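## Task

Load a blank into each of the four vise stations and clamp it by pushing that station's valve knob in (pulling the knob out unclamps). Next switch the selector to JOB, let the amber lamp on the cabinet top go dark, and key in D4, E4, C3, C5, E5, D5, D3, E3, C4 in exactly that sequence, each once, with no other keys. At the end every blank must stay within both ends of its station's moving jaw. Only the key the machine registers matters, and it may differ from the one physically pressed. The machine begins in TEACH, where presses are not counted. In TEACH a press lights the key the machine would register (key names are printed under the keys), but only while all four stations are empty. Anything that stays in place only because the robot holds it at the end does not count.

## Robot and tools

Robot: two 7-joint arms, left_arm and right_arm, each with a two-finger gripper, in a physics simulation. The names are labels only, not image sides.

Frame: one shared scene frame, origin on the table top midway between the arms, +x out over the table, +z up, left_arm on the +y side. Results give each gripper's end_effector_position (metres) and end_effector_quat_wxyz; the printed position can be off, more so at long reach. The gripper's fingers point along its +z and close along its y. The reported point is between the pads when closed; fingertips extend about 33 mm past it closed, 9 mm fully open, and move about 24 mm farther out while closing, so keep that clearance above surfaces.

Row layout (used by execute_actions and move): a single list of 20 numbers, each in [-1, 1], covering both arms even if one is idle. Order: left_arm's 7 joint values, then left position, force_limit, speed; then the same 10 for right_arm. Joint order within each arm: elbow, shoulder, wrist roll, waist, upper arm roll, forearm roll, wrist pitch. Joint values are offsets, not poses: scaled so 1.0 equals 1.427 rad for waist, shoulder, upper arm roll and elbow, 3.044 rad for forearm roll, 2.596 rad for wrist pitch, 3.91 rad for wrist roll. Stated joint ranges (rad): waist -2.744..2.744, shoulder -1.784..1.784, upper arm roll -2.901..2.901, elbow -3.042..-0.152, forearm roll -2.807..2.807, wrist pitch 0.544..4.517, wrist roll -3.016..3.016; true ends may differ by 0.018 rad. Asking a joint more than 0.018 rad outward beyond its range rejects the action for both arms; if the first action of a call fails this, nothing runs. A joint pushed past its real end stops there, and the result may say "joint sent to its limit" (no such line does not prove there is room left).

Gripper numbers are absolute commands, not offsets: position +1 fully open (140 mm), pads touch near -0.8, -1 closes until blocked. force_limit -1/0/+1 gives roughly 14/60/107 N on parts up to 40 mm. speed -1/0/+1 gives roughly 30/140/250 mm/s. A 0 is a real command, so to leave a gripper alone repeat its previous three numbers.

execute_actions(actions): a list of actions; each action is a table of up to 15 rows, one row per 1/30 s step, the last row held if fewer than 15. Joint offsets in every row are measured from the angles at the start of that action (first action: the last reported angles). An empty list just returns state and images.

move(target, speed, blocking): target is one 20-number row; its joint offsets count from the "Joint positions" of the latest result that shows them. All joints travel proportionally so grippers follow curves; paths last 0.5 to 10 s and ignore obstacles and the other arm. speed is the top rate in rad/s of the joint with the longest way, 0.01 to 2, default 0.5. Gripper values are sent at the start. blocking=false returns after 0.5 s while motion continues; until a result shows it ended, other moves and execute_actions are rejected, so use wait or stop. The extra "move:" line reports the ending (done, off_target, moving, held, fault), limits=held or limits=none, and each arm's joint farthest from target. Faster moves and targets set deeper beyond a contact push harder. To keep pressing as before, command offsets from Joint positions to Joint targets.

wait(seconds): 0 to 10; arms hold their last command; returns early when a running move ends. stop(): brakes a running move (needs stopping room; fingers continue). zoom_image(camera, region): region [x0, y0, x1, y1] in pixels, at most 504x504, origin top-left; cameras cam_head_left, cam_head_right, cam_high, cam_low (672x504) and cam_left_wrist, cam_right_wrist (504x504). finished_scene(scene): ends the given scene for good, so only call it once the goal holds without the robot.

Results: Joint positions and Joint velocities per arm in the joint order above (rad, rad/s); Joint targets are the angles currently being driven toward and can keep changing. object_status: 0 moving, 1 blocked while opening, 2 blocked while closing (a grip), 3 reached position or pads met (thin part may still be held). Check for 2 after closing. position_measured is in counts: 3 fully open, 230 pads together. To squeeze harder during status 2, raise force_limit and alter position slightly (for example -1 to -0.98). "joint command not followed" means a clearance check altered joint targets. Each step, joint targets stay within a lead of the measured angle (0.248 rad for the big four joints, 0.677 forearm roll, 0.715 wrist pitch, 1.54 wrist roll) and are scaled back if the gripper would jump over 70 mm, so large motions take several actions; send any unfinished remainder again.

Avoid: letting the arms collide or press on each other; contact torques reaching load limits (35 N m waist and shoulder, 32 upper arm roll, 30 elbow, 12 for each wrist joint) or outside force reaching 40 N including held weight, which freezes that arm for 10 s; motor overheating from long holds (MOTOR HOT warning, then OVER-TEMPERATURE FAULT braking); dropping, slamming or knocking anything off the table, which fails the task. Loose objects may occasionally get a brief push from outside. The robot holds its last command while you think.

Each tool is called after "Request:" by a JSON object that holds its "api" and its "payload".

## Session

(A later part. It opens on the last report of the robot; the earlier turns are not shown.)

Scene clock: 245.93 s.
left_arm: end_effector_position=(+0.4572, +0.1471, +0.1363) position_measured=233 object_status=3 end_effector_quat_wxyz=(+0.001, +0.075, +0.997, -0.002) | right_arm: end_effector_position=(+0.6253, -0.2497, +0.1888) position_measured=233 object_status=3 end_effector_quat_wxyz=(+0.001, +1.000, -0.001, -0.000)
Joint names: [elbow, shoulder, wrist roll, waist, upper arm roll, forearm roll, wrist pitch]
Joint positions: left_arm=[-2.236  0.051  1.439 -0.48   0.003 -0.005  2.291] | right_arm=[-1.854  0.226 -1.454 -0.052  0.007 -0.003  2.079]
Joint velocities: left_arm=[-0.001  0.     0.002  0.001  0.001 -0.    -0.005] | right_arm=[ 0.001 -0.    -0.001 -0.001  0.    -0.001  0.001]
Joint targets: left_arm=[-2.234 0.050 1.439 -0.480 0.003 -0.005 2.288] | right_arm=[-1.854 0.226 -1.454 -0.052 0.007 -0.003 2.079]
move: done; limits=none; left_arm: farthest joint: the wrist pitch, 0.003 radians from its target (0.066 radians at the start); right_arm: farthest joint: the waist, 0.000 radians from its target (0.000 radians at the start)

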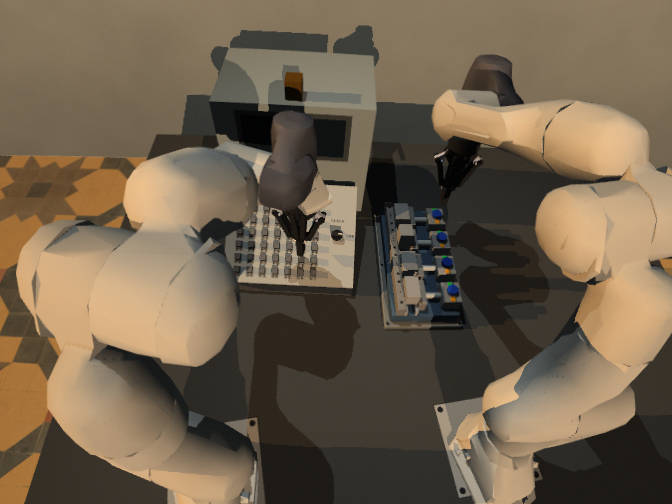

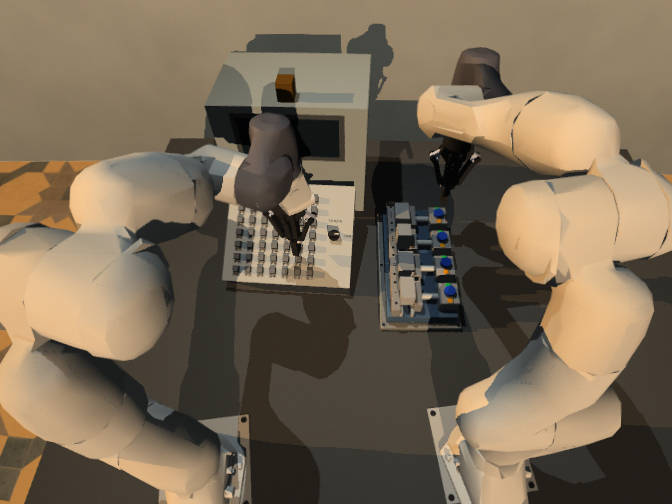

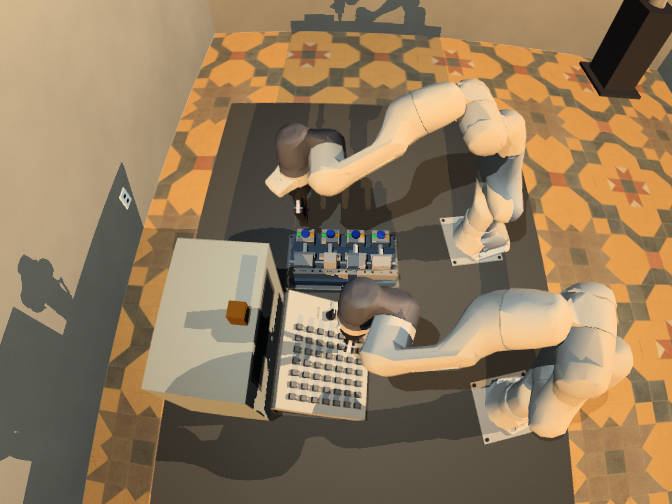

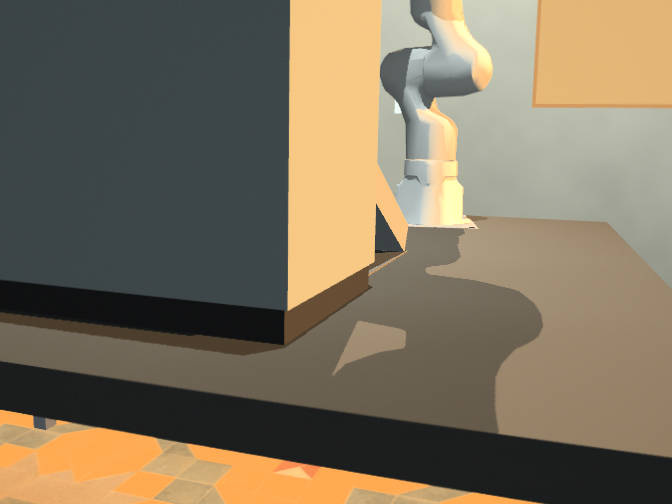

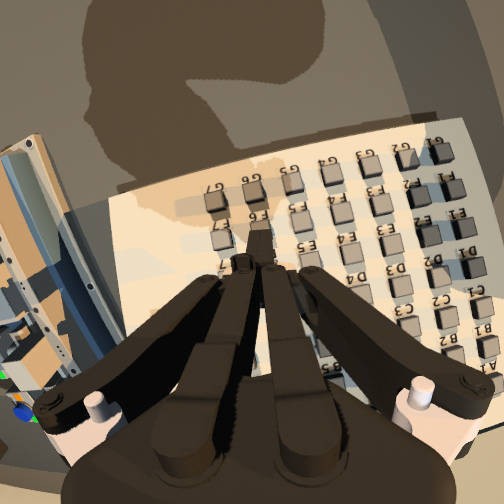

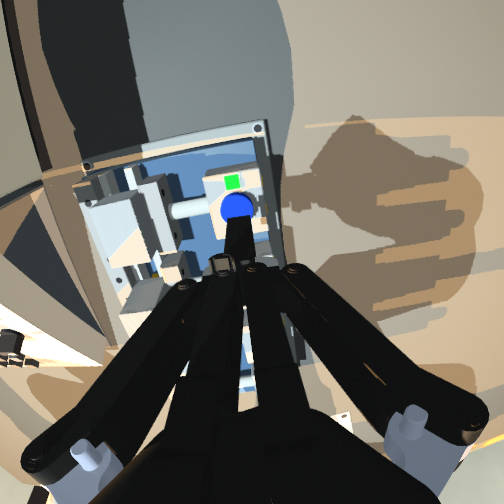

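Request:
{"api": "move", "payload": {"target": [0.0862,0.0561,0,0.0119,0,0,-0.02,-1,0,1, 0,0,0,0,0,0,0,-1,0,1], "speed": 0.2}}

Scene clock: 247.20 s.
left_arm: end_effector_position=(+0.4881, +0.1473, +0.1417) position_measured=233 object_status=3 end_effector_quat_wxyz=(-0.002, +0.067, +0.998, -0.001) | right_arm: end_effector_position=(+0.6253, -0.2497, +0.1888) position_measured=233 object_status=3 end_effector_quat_wxyz=(+0.001, +1.000, -0.001, -0.000)
Joint names: [elbow, shoulder, wrist roll, waist, upper arm roll, forearm roll, wrist pitch]
Joint positions: left_arm=[-2.116  0.129  1.439 -0.464  0.003 -0.005  2.242] | right_arm=[-1.854  0.226 -1.454 -0.052  0.007 -0.003  2.079]
Joint velocities: left_arm=[ 0.001 -0.     0.002  0.     0.     0.001 -0.005] | right_arm=[ 0.     0.001  0.001  0.001 -0.     0.001 -0.   ]
Joint targets: left_arm=[-2.113 0.131 1.439 -0.463 0.003 -0.005 2.239] | right_arm=[-1.854 0.226 -1.454 -0.052 0.007 -0.003 2.079]
move: done; limits=none; left_arm: farthest joint: the elbow, 0.003 radians from its target (0.123 radians at the start); right_arm: farthest joint: the waist, 0.000 radians from its target (0.000 radians at the start)

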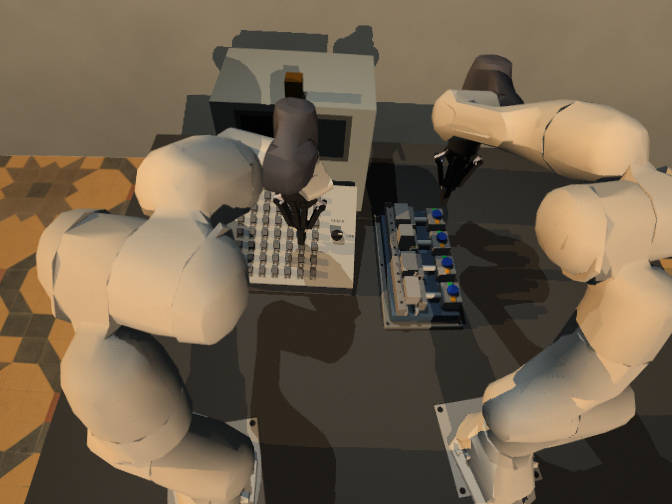

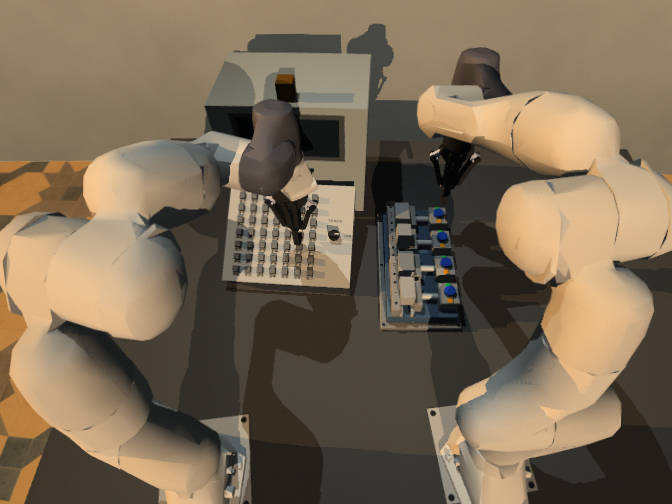

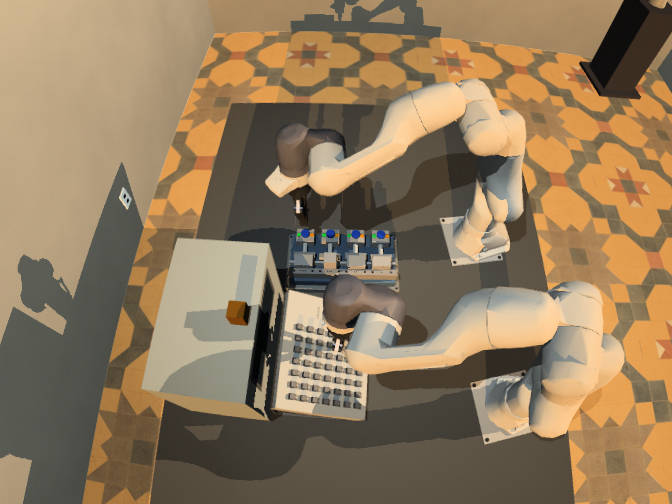

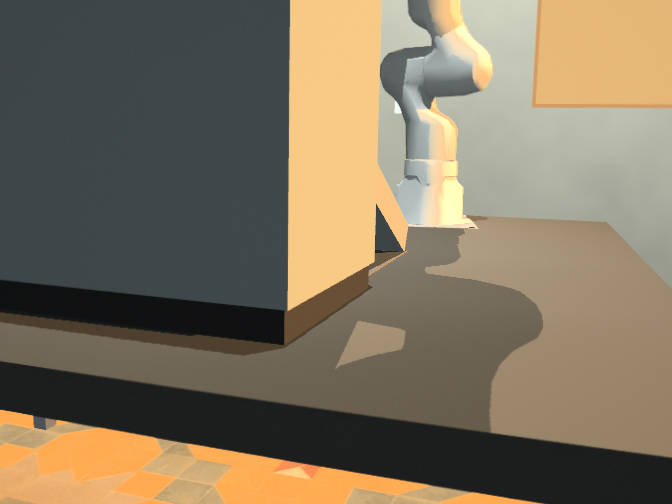

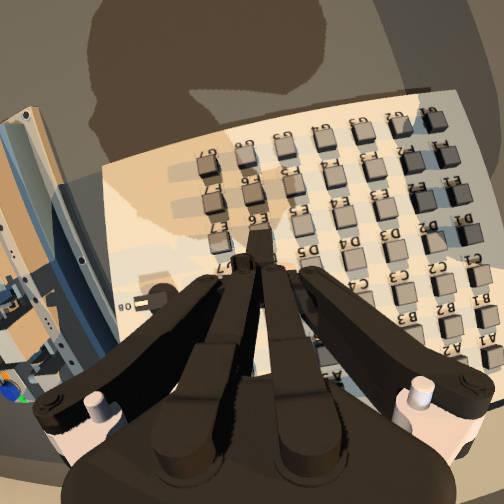

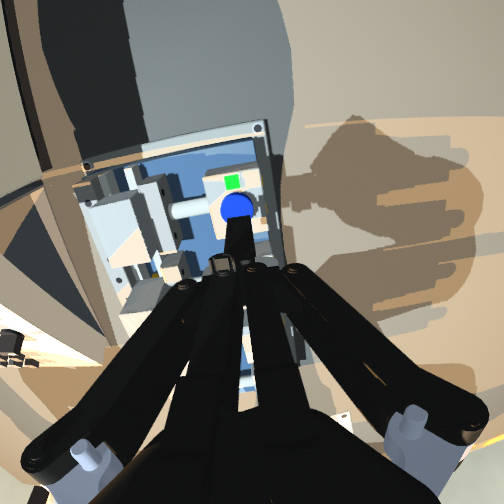

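Request:
{"api": "move", "payload": {"target": [-0.0154,0.0217,0,0,0,0,0.0212,-1,0,1, 0,0,0,0,0,0,0,-1,0,1], "speed": 0.07}}

Scene clock: 248.43 s.
left_arm: end_effector_position=(+0.4890, +0.1473, +0.1233) position_measured=233 object_status=3 end_effector_quat_wxyz=(-0.000, +0.067, +0.998, -0.002) | right_arm: end_effector_position=(+0.6253, -0.2497, +0.1888) position_measured=233 object_status=3 end_effector_quat_wxyz=(+0.001, +1.000, -0.001, -0.000)
Joint names: [elbow, shoulder, wrist roll, waist, upper arm roll, forearm roll, wrist pitch]
Joint positions: left_arm=[-2.134  0.155  1.439 -0.464  0.003 -0.005  2.29 ] | right_arm=[-1.854  0.226 -1.454 -0.052  0.007 -0.003  2.079]
Joint velocities: left_arm=[-0.002  0.001  0.     0.001  0.002 -0.001  0.001] | right_arm=[ 0.    -0.    -0.002 -0.001 -0.    -0.001  0.001]
Joint targets: left_arm=[-2.138 0.160 1.439 -0.464 0.003 -0.005 2.297] | right_arm=[-1.854 0.226 -1.454 -0.052 0.007 -0.003 2.079]
move: done; limits=none; left_arm: farthest joint: the wrist pitch, 0.007 radians from its target (0.055 radians at the start); right_arm: farthest joint: the waist, 0.000 radians from its target (0.000 radians at the start)

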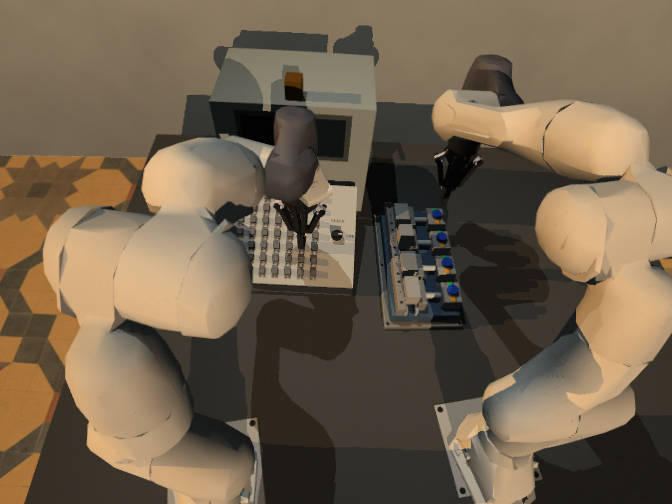

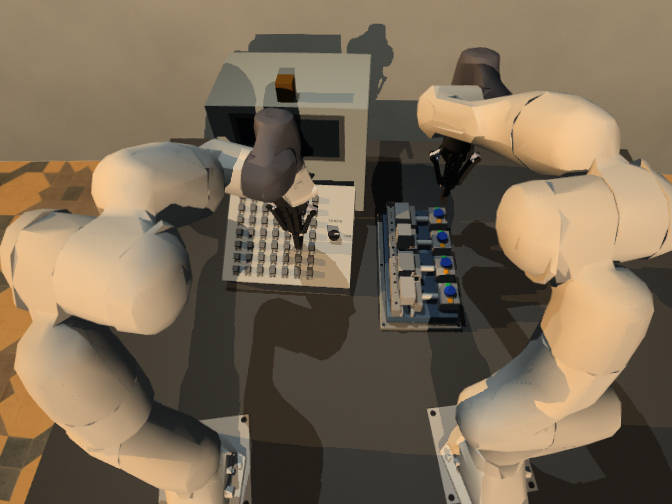

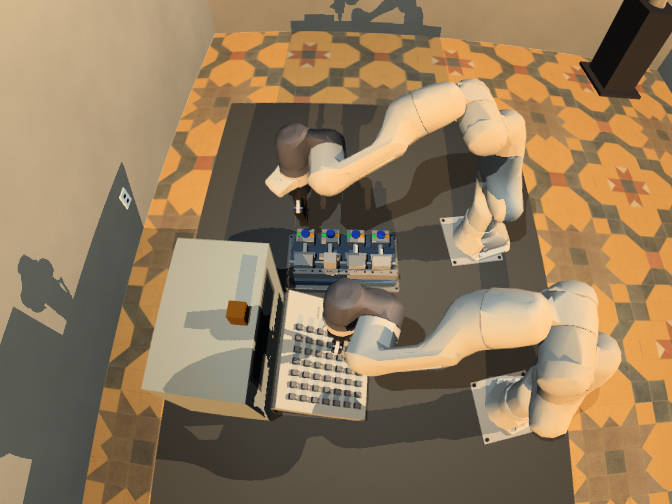

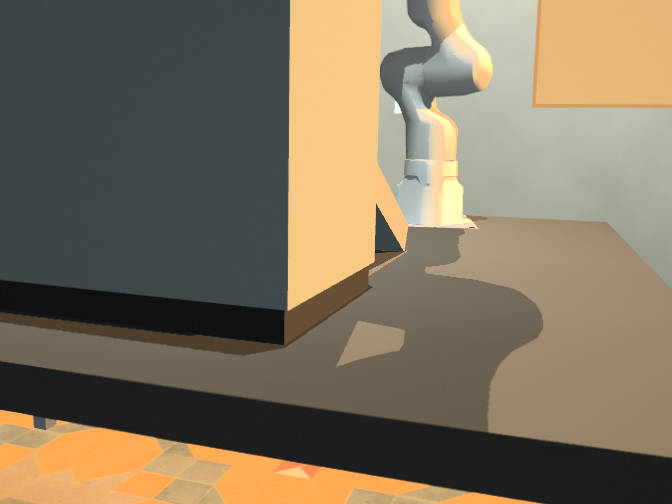

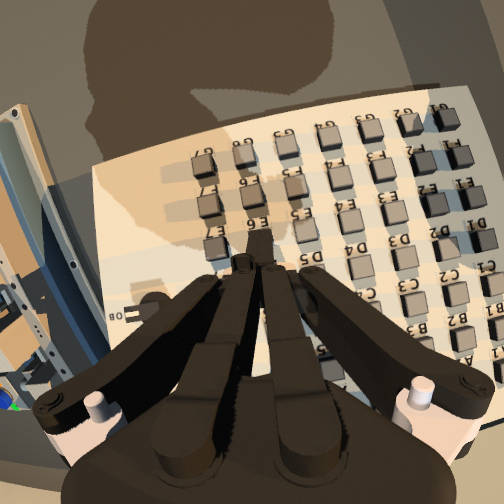

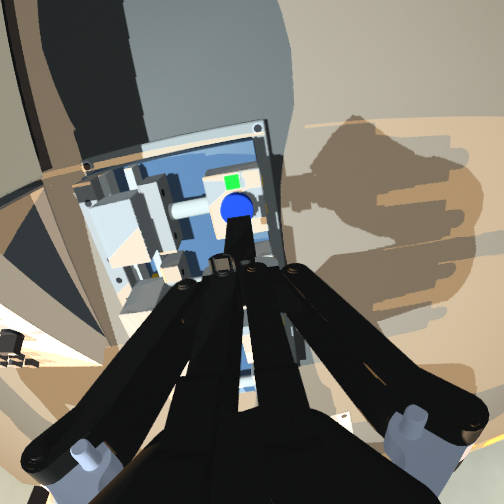

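Request:
{"api": "move", "payload": {"target": [0.0182,-0.0245,0,0,0,0,-0.0231,-1,0,1, 0,0,0,0,0,0,0,-1,0,1], "speed": 0.15}}

Scene clock: 249.60 s.
left_arm: end_effector_position=(+0.4894, +0.1471, +0.1478) position_measured=233 object_status=3 end_effector_quat_wxyz=(+0.000, +0.067, +0.998, -0.002) | right_arm: end_effector_position=(+0.6253, -0.2497, +0.1888) position_measured=233 object_status=3 end_effector_quat_wxyz=(+0.001, +1.000, -0.001, -0.000)
Joint names: [elbow, shoulder, wrist roll, waist, upper arm roll, forearm roll, wrist pitch]
Joint positions: left_arm=[-2.11   0.121  1.439 -0.464  0.003 -0.005  2.233] | right_arm=[-1.854  0.226 -1.454 -0.052  0.007 -0.003  2.079]
Joint velocities: left_arm=[-0.001  0.001  0.    -0.     0.    -0.001 -0.004] | right_arm=[ 0.002 -0.001  0.001  0.002  0.001 -0.001 -0.001]
Joint targets: left_arm=[-2.108 0.120 1.439 -0.464 0.003 -0.005 2.230] | right_arm=[-1.854 0.226 -1.454 -0.052 0.007 -0.003 2.079]
move: done; limits=none; left_arm: farthest joint: the wrist pitch, 0.003 radians from its target (0.060 radians at the start); right_arm: farthest joint: the waist, 0.000 radians from its target (0.000 radians at the start)

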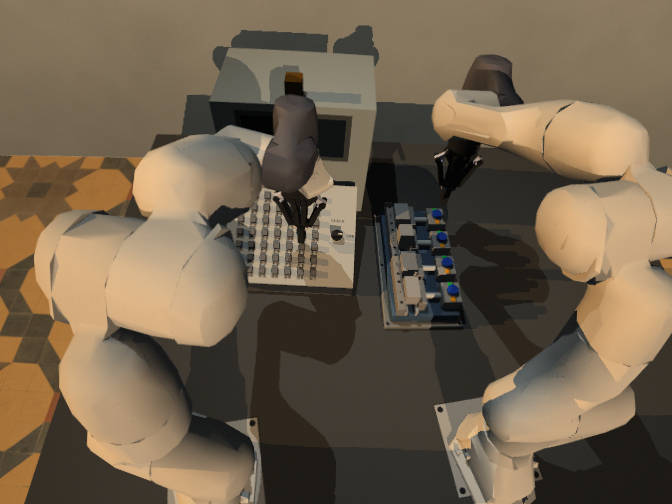

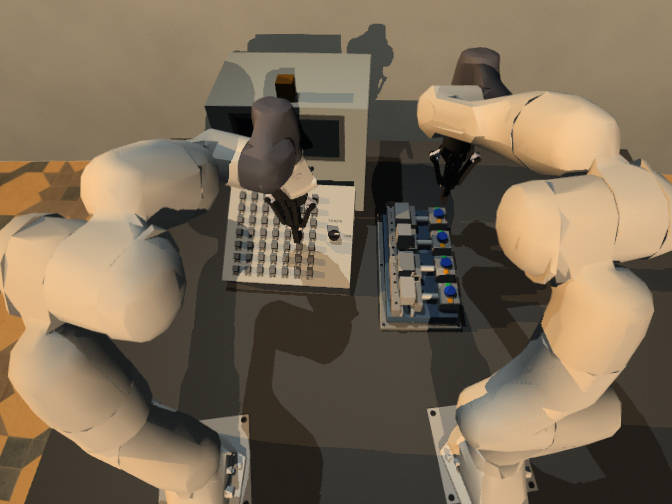

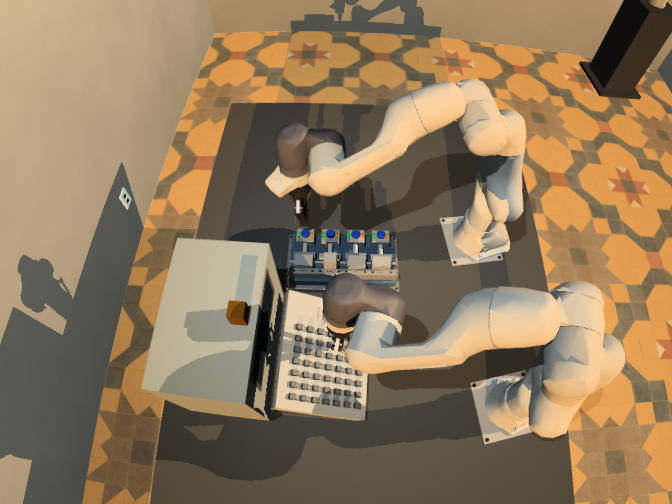

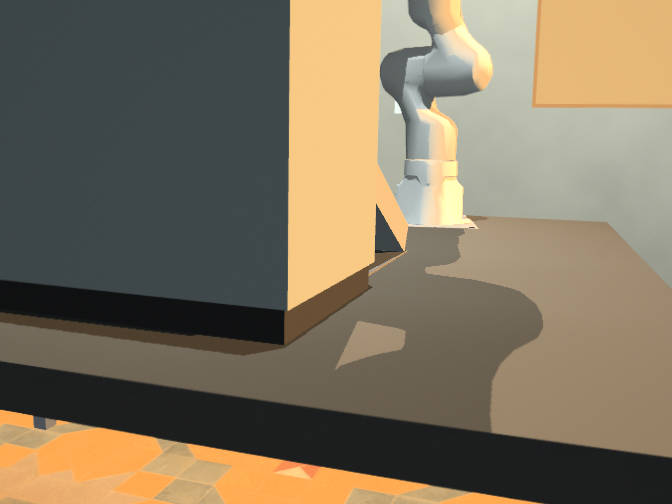

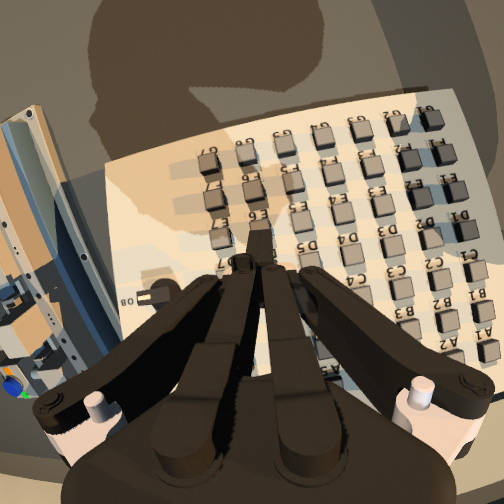

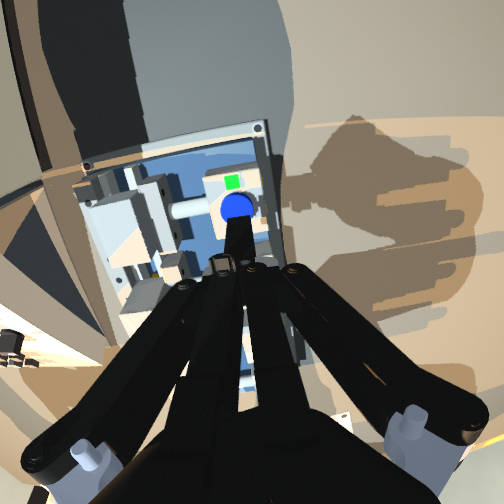

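Request:
{"api": "move", "payload": {"target": [-0.0512,-0.0357,0,0.0827,0,0,0.0092,-1,0,1, 0,0,0,0,0,0,0,-1,0,1], "speed": 0.2}}

Scene clock: 250.73 s.
left_arm: end_effector_position=(+0.4847, +0.2150, +0.1458) position_measured=233 object_status=3 end_effector_quat_wxyz=(+0.000, +0.008, +1.000, -0.002) | right_arm: end_effector_position=(+0.6253, -0.2497, +0.1888) position_measured=233 object_status=3 end_effector_quat_wxyz=(+0.001, +1.000, -0.001, -0.000)
Joint names: [elbow, shoulder, wrist roll, waist, upper arm roll, forearm roll, wrist pitch]
Joint positions: left_arm=[-2.18   0.072  1.439 -0.347  0.004 -0.005  2.254] | right_arm=[-1.854  0.226 -1.454 -0.052  0.007 -0.003  2.079]
Joint velocities: left_arm=[-0.001 -0.    -0.     0.001 -0.001 -0.002  0.004] | right_arm=[ 0.001 -0.     0.001  0.001  0.    -0.001 -0.   ]
Joint targets: left_arm=[-2.183 0.070 1.439 -0.346 0.003 -0.005 2.257] | right_arm=[-1.854 0.226 -1.454 -0.052 0.007 -0.003 2.079]
move: done; limits=none; left_arm: farthest joint: the elbow, 0.003 radians from its target (0.073 radians at the start); right_arm: farthest joint: the waist, 0.000 radians from its target (0.000 radians at the start)

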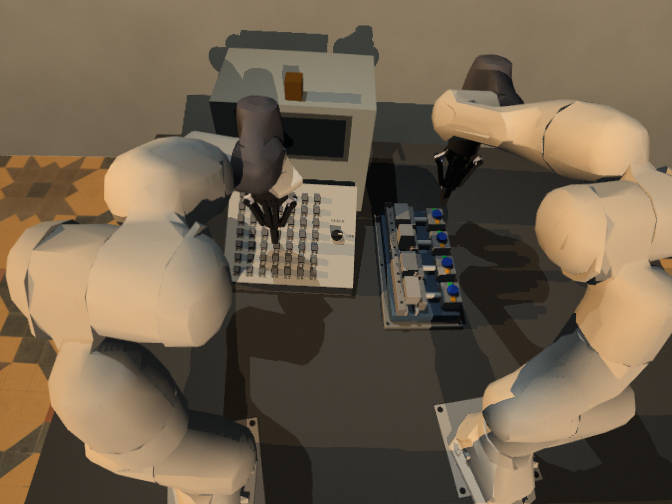

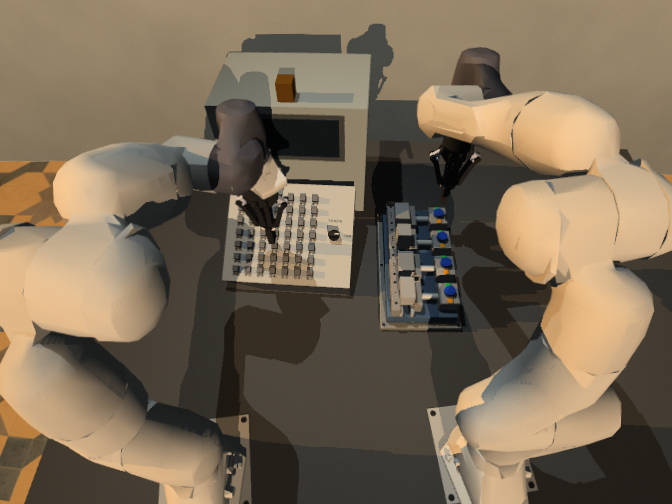

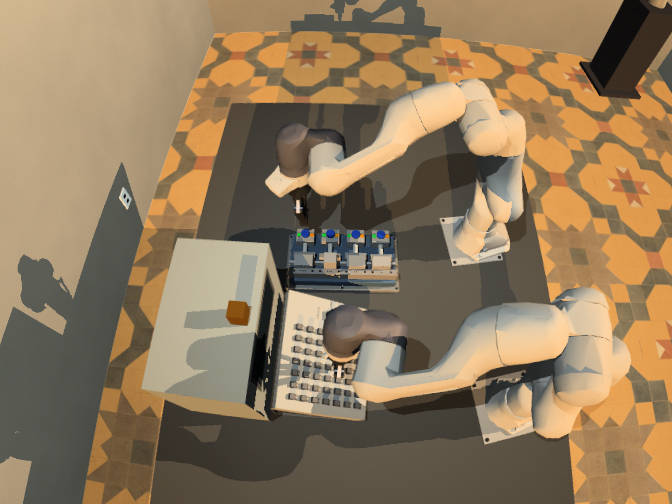

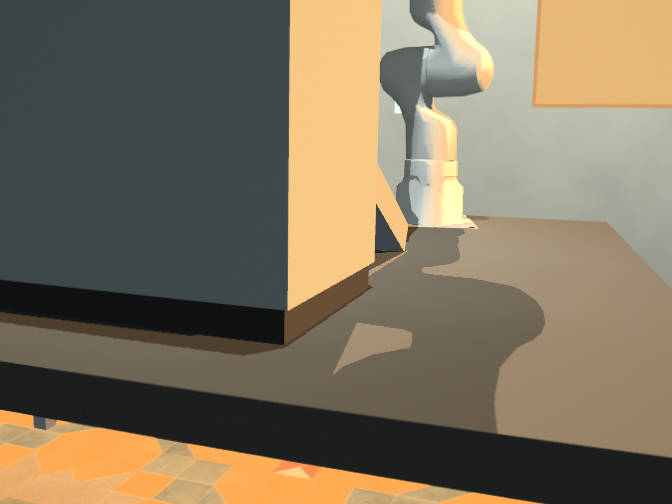

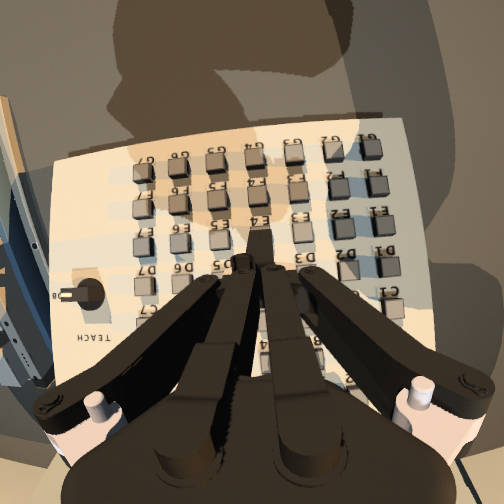

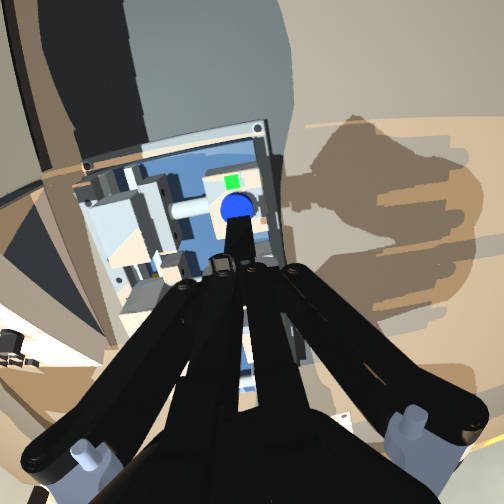

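Request:
{"api": "move", "payload": {"target": [-0.0175,0.0273,0,0,0,0,0.0239,-1,0,1, 0,0,0,0,0,0,0,-1,0,1], "speed": 0.07}}

Scene clock: 251.97 s.
left_arm: end_effector_position=(+0.4848, +0.2152, +0.1234) position_measured=233 object_status=3 end_effector_quat_wxyz=(+0.000, +0.008, +1.000, -0.002) | right_arm: end_effector_position=(+0.6253, -0.2497, +0.1888) position_measured=233 object_status=3 end_effector_quat_wxyz=(+0.001, +1.000, -0.001, -0.000)
Joint names: [elbow, shoulder, wrist roll, waist, upper arm roll, forearm roll, wrist pitch]
Joint positions: left_arm=[-2.201  0.106  1.439 -0.347  0.004 -0.005  2.307] | right_arm=[-1.854  0.226 -1.454 -0.052  0.007 -0.003  2.079]
Joint velocities: left_arm=[-0.001 -0.    -0.001 -0.002  0.001  0.001  0.001] | right_arm=[-0.    -0.001 -0.001  0.    -0.     0.    -0.   ]
Joint targets: left_arm=[-2.205 0.111 1.439 -0.347 0.004 -0.005 2.316] | right_arm=[-1.854 0.226 -1.454 -0.052 0.007 -0.003 2.079]
move: done; limits=none; left_arm: farthest joint: the wrist pitch, 0.009 radians from its target (0.062 radians at the start); right_arm: farthest joint: the waist, 0.000 radians from its target (0.000 radians at the start)

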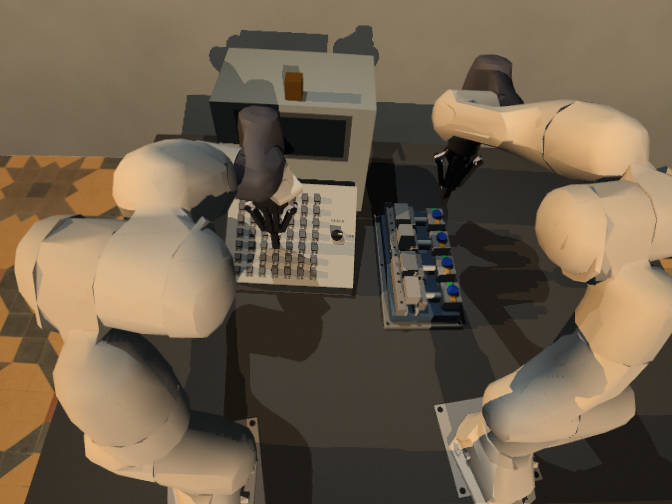

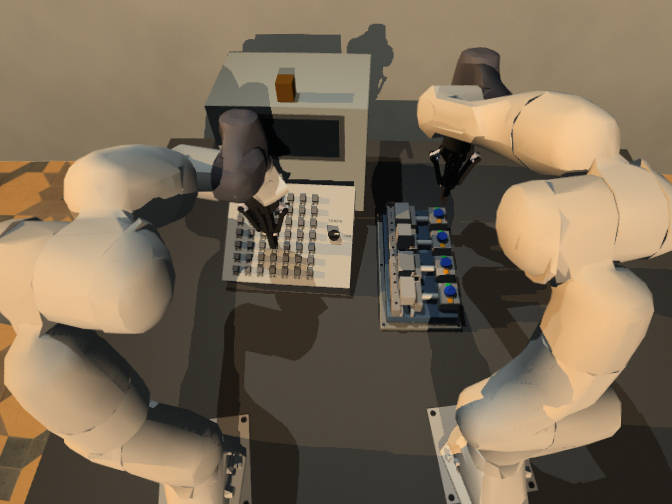

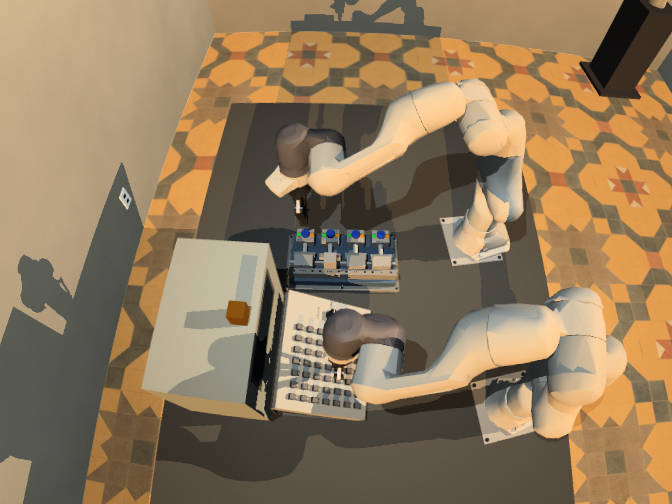

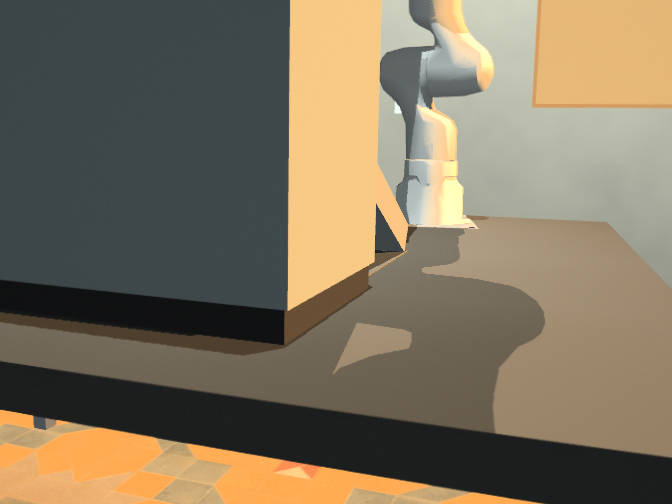

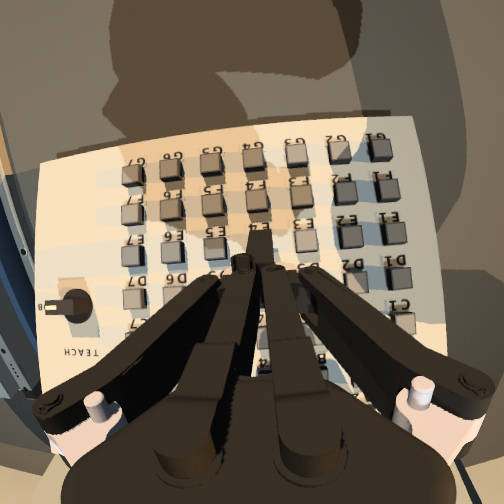

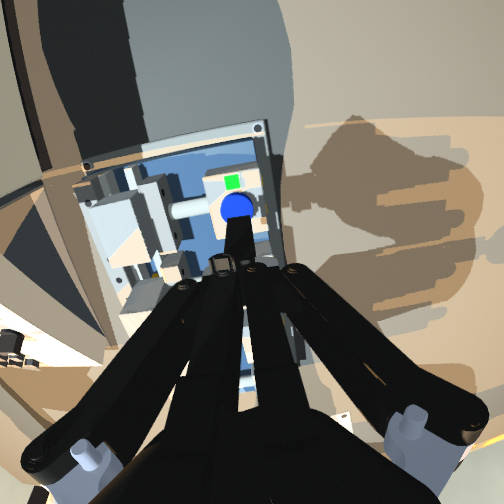

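Request:
{"api": "move", "payload": {"target": [0.0119,-0.0196,0,0,0,0,-0.0162,-1,0,1, 0,0,0,0,0,0,0,-1,0,1], "speed": 0.12}}

Scene clock: 253.07 s.
left_arm: end_effector_position=(+0.4852, +0.2150, +0.1408) position_measured=233 object_status=3 end_effector_quat_wxyz=(+0.001, +0.008, +1.000, -0.002) | right_arm: end_effector_position=(+0.6253, -0.2497, +0.1888) position_measured=233 object_status=3 end_effector_quat_wxyz=(+0.001, +1.000, -0.001, -0.000)
Joint names: [elbow, shoulder, wrist roll, waist, upper arm roll, forearm roll, wrist pitch]
Joint positions: left_arm=[-2.186  0.079  1.439 -0.347  0.004 -0.005  2.268] | right_arm=[-1.854  0.226 -1.454 -0.052  0.007 -0.003  2.079]
Joint velocities: left_arm=[ 0.002 -0.     0.    -0.     0.001  0.001 -0.004] | right_arm=[-0.     0.    -0.001 -0.     0.001 -0.001 -0.   ]
Joint targets: left_arm=[-2.184 0.078 1.439 -0.347 0.004 -0.005 2.265] | right_arm=[-1.854 0.226 -1.454 -0.052 0.007 -0.003 2.079]
move: done; limits=none; left_arm: farthest joint: the wrist pitch, 0.003 radians from its target (0.042 radians at the start); right_arm: farthest joint: the waist, 0.000 radians from its target (0.000 radians at the start)

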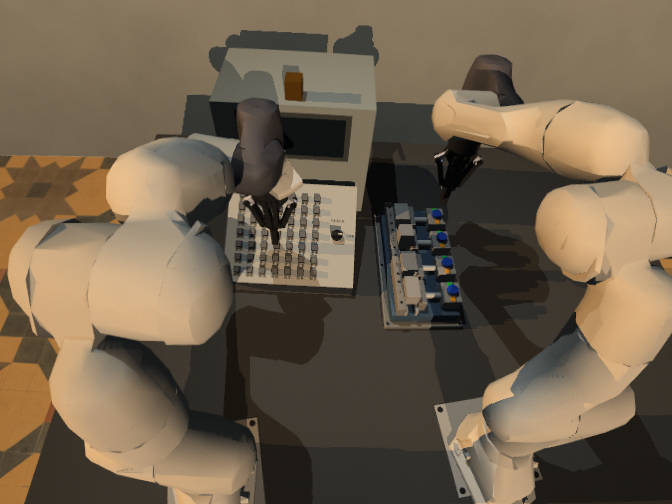

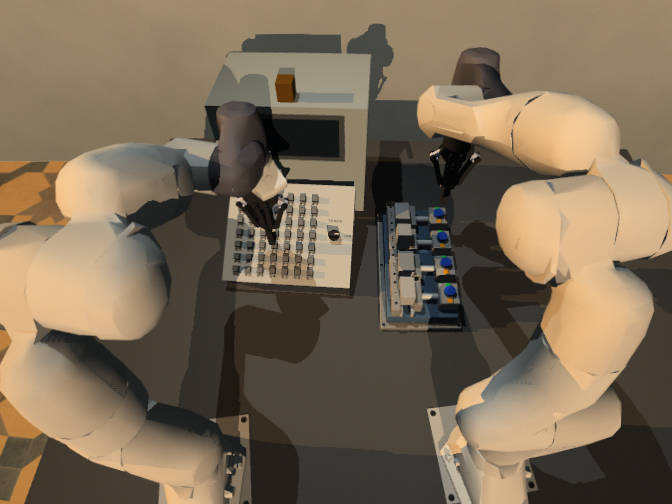

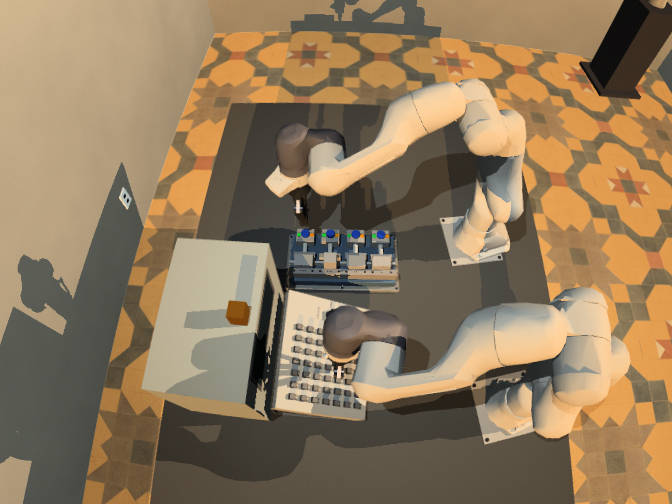

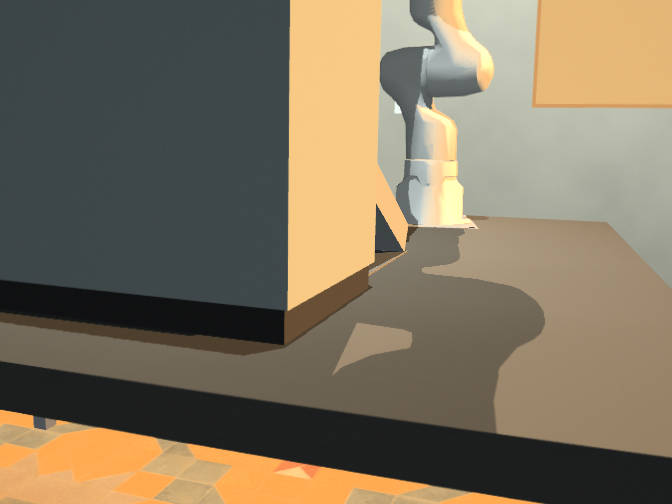

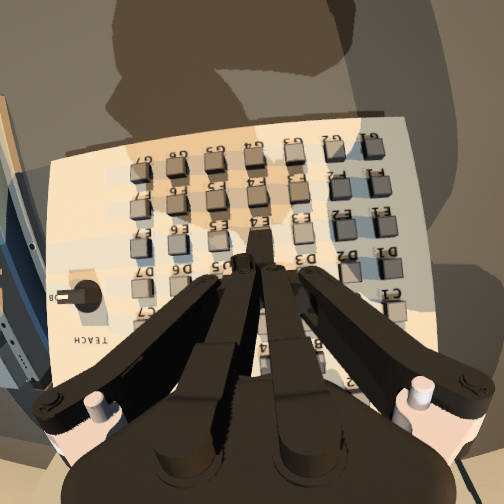

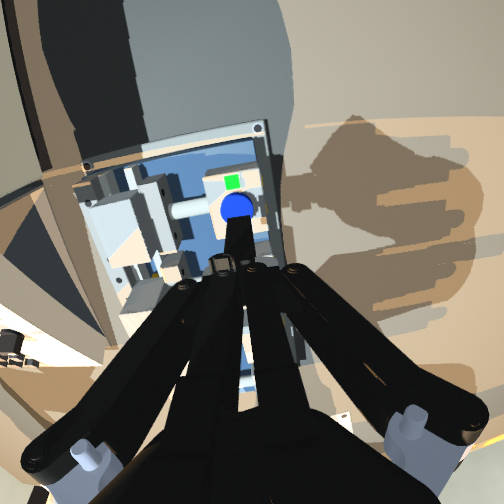

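Request:
{"api": "move", "payload": {"target": [-0.082,-0.0413,0,-0.0056,0,0,0.022,-1,0,1, 0,0,0,0,0,0,0,-1,0,1], "speed": 0.2}}

Scene clock: 254.30 s.
left_arm: end_effector_position=(+0.4552, +0.2161, +0.1265) position_measured=233 object_status=3 end_effector_quat_wxyz=(-0.000, +0.011, +1.000, -0.002) | right_arm: end_effector_position=(+0.6253, -0.2497, +0.1888) position_measured=233 object_status=3 end_effector_quat_wxyz=(+0.001, +1.000, -0.001, -0.000)
Joint names: [elbow, shoulder, wrist roll, waist, upper arm roll, forearm roll, wrist pitch]
Joint positions: left_arm=[-2.3    0.022  1.439 -0.353  0.004 -0.005  2.322] | right_arm=[-1.854  0.226 -1.454 -0.052  0.007 -0.003  2.079]
Joint velocities: left_arm=[-0.001 -0.001 -0.001  0.001 -0.    -0.     0.004] | right_arm=[-0.    -0.001  0.001  0.001 -0.     0.001  0.   ]
Joint targets: left_arm=[-2.303 0.020 1.439 -0.355 0.004 -0.005 2.325] | right_arm=[-1.854 0.226 -1.454 -0.052 0.007 -0.003 2.079]
move: done; limits=none; left_arm: farthest joint: the elbow, 0.003 radians from its target (0.117 radians at the start); right_arm: farthest joint: the waist, 0.000 radians from its target (0.000 radians at the start)

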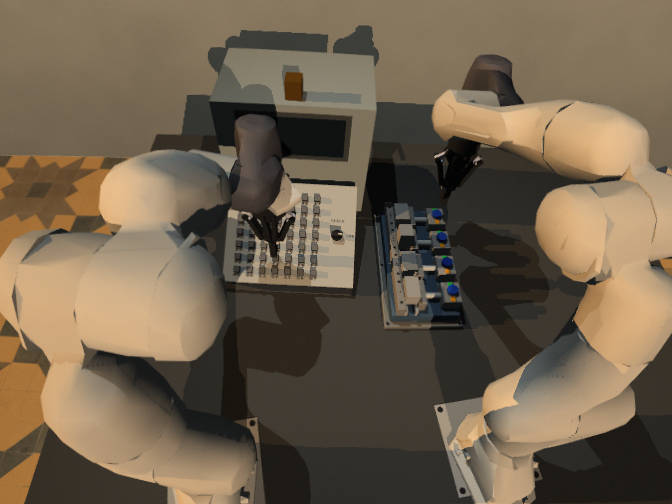

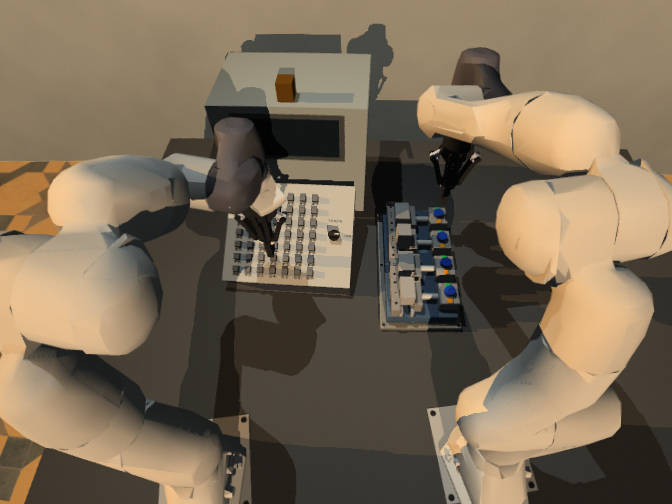

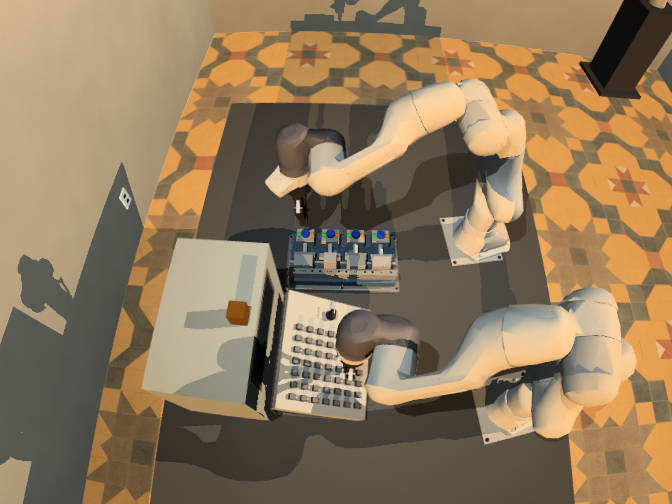

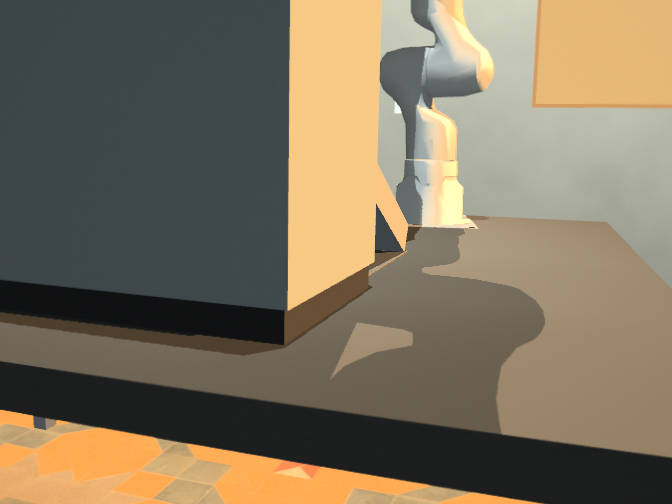

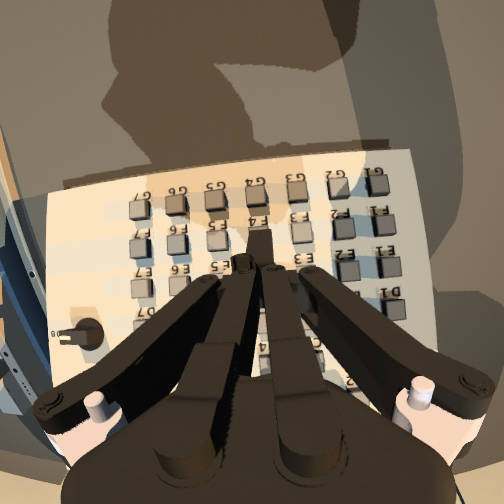

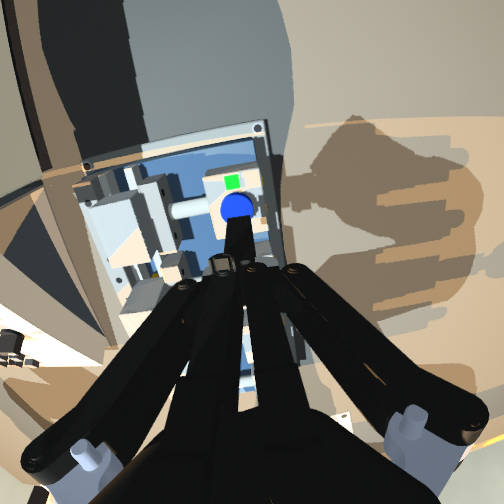

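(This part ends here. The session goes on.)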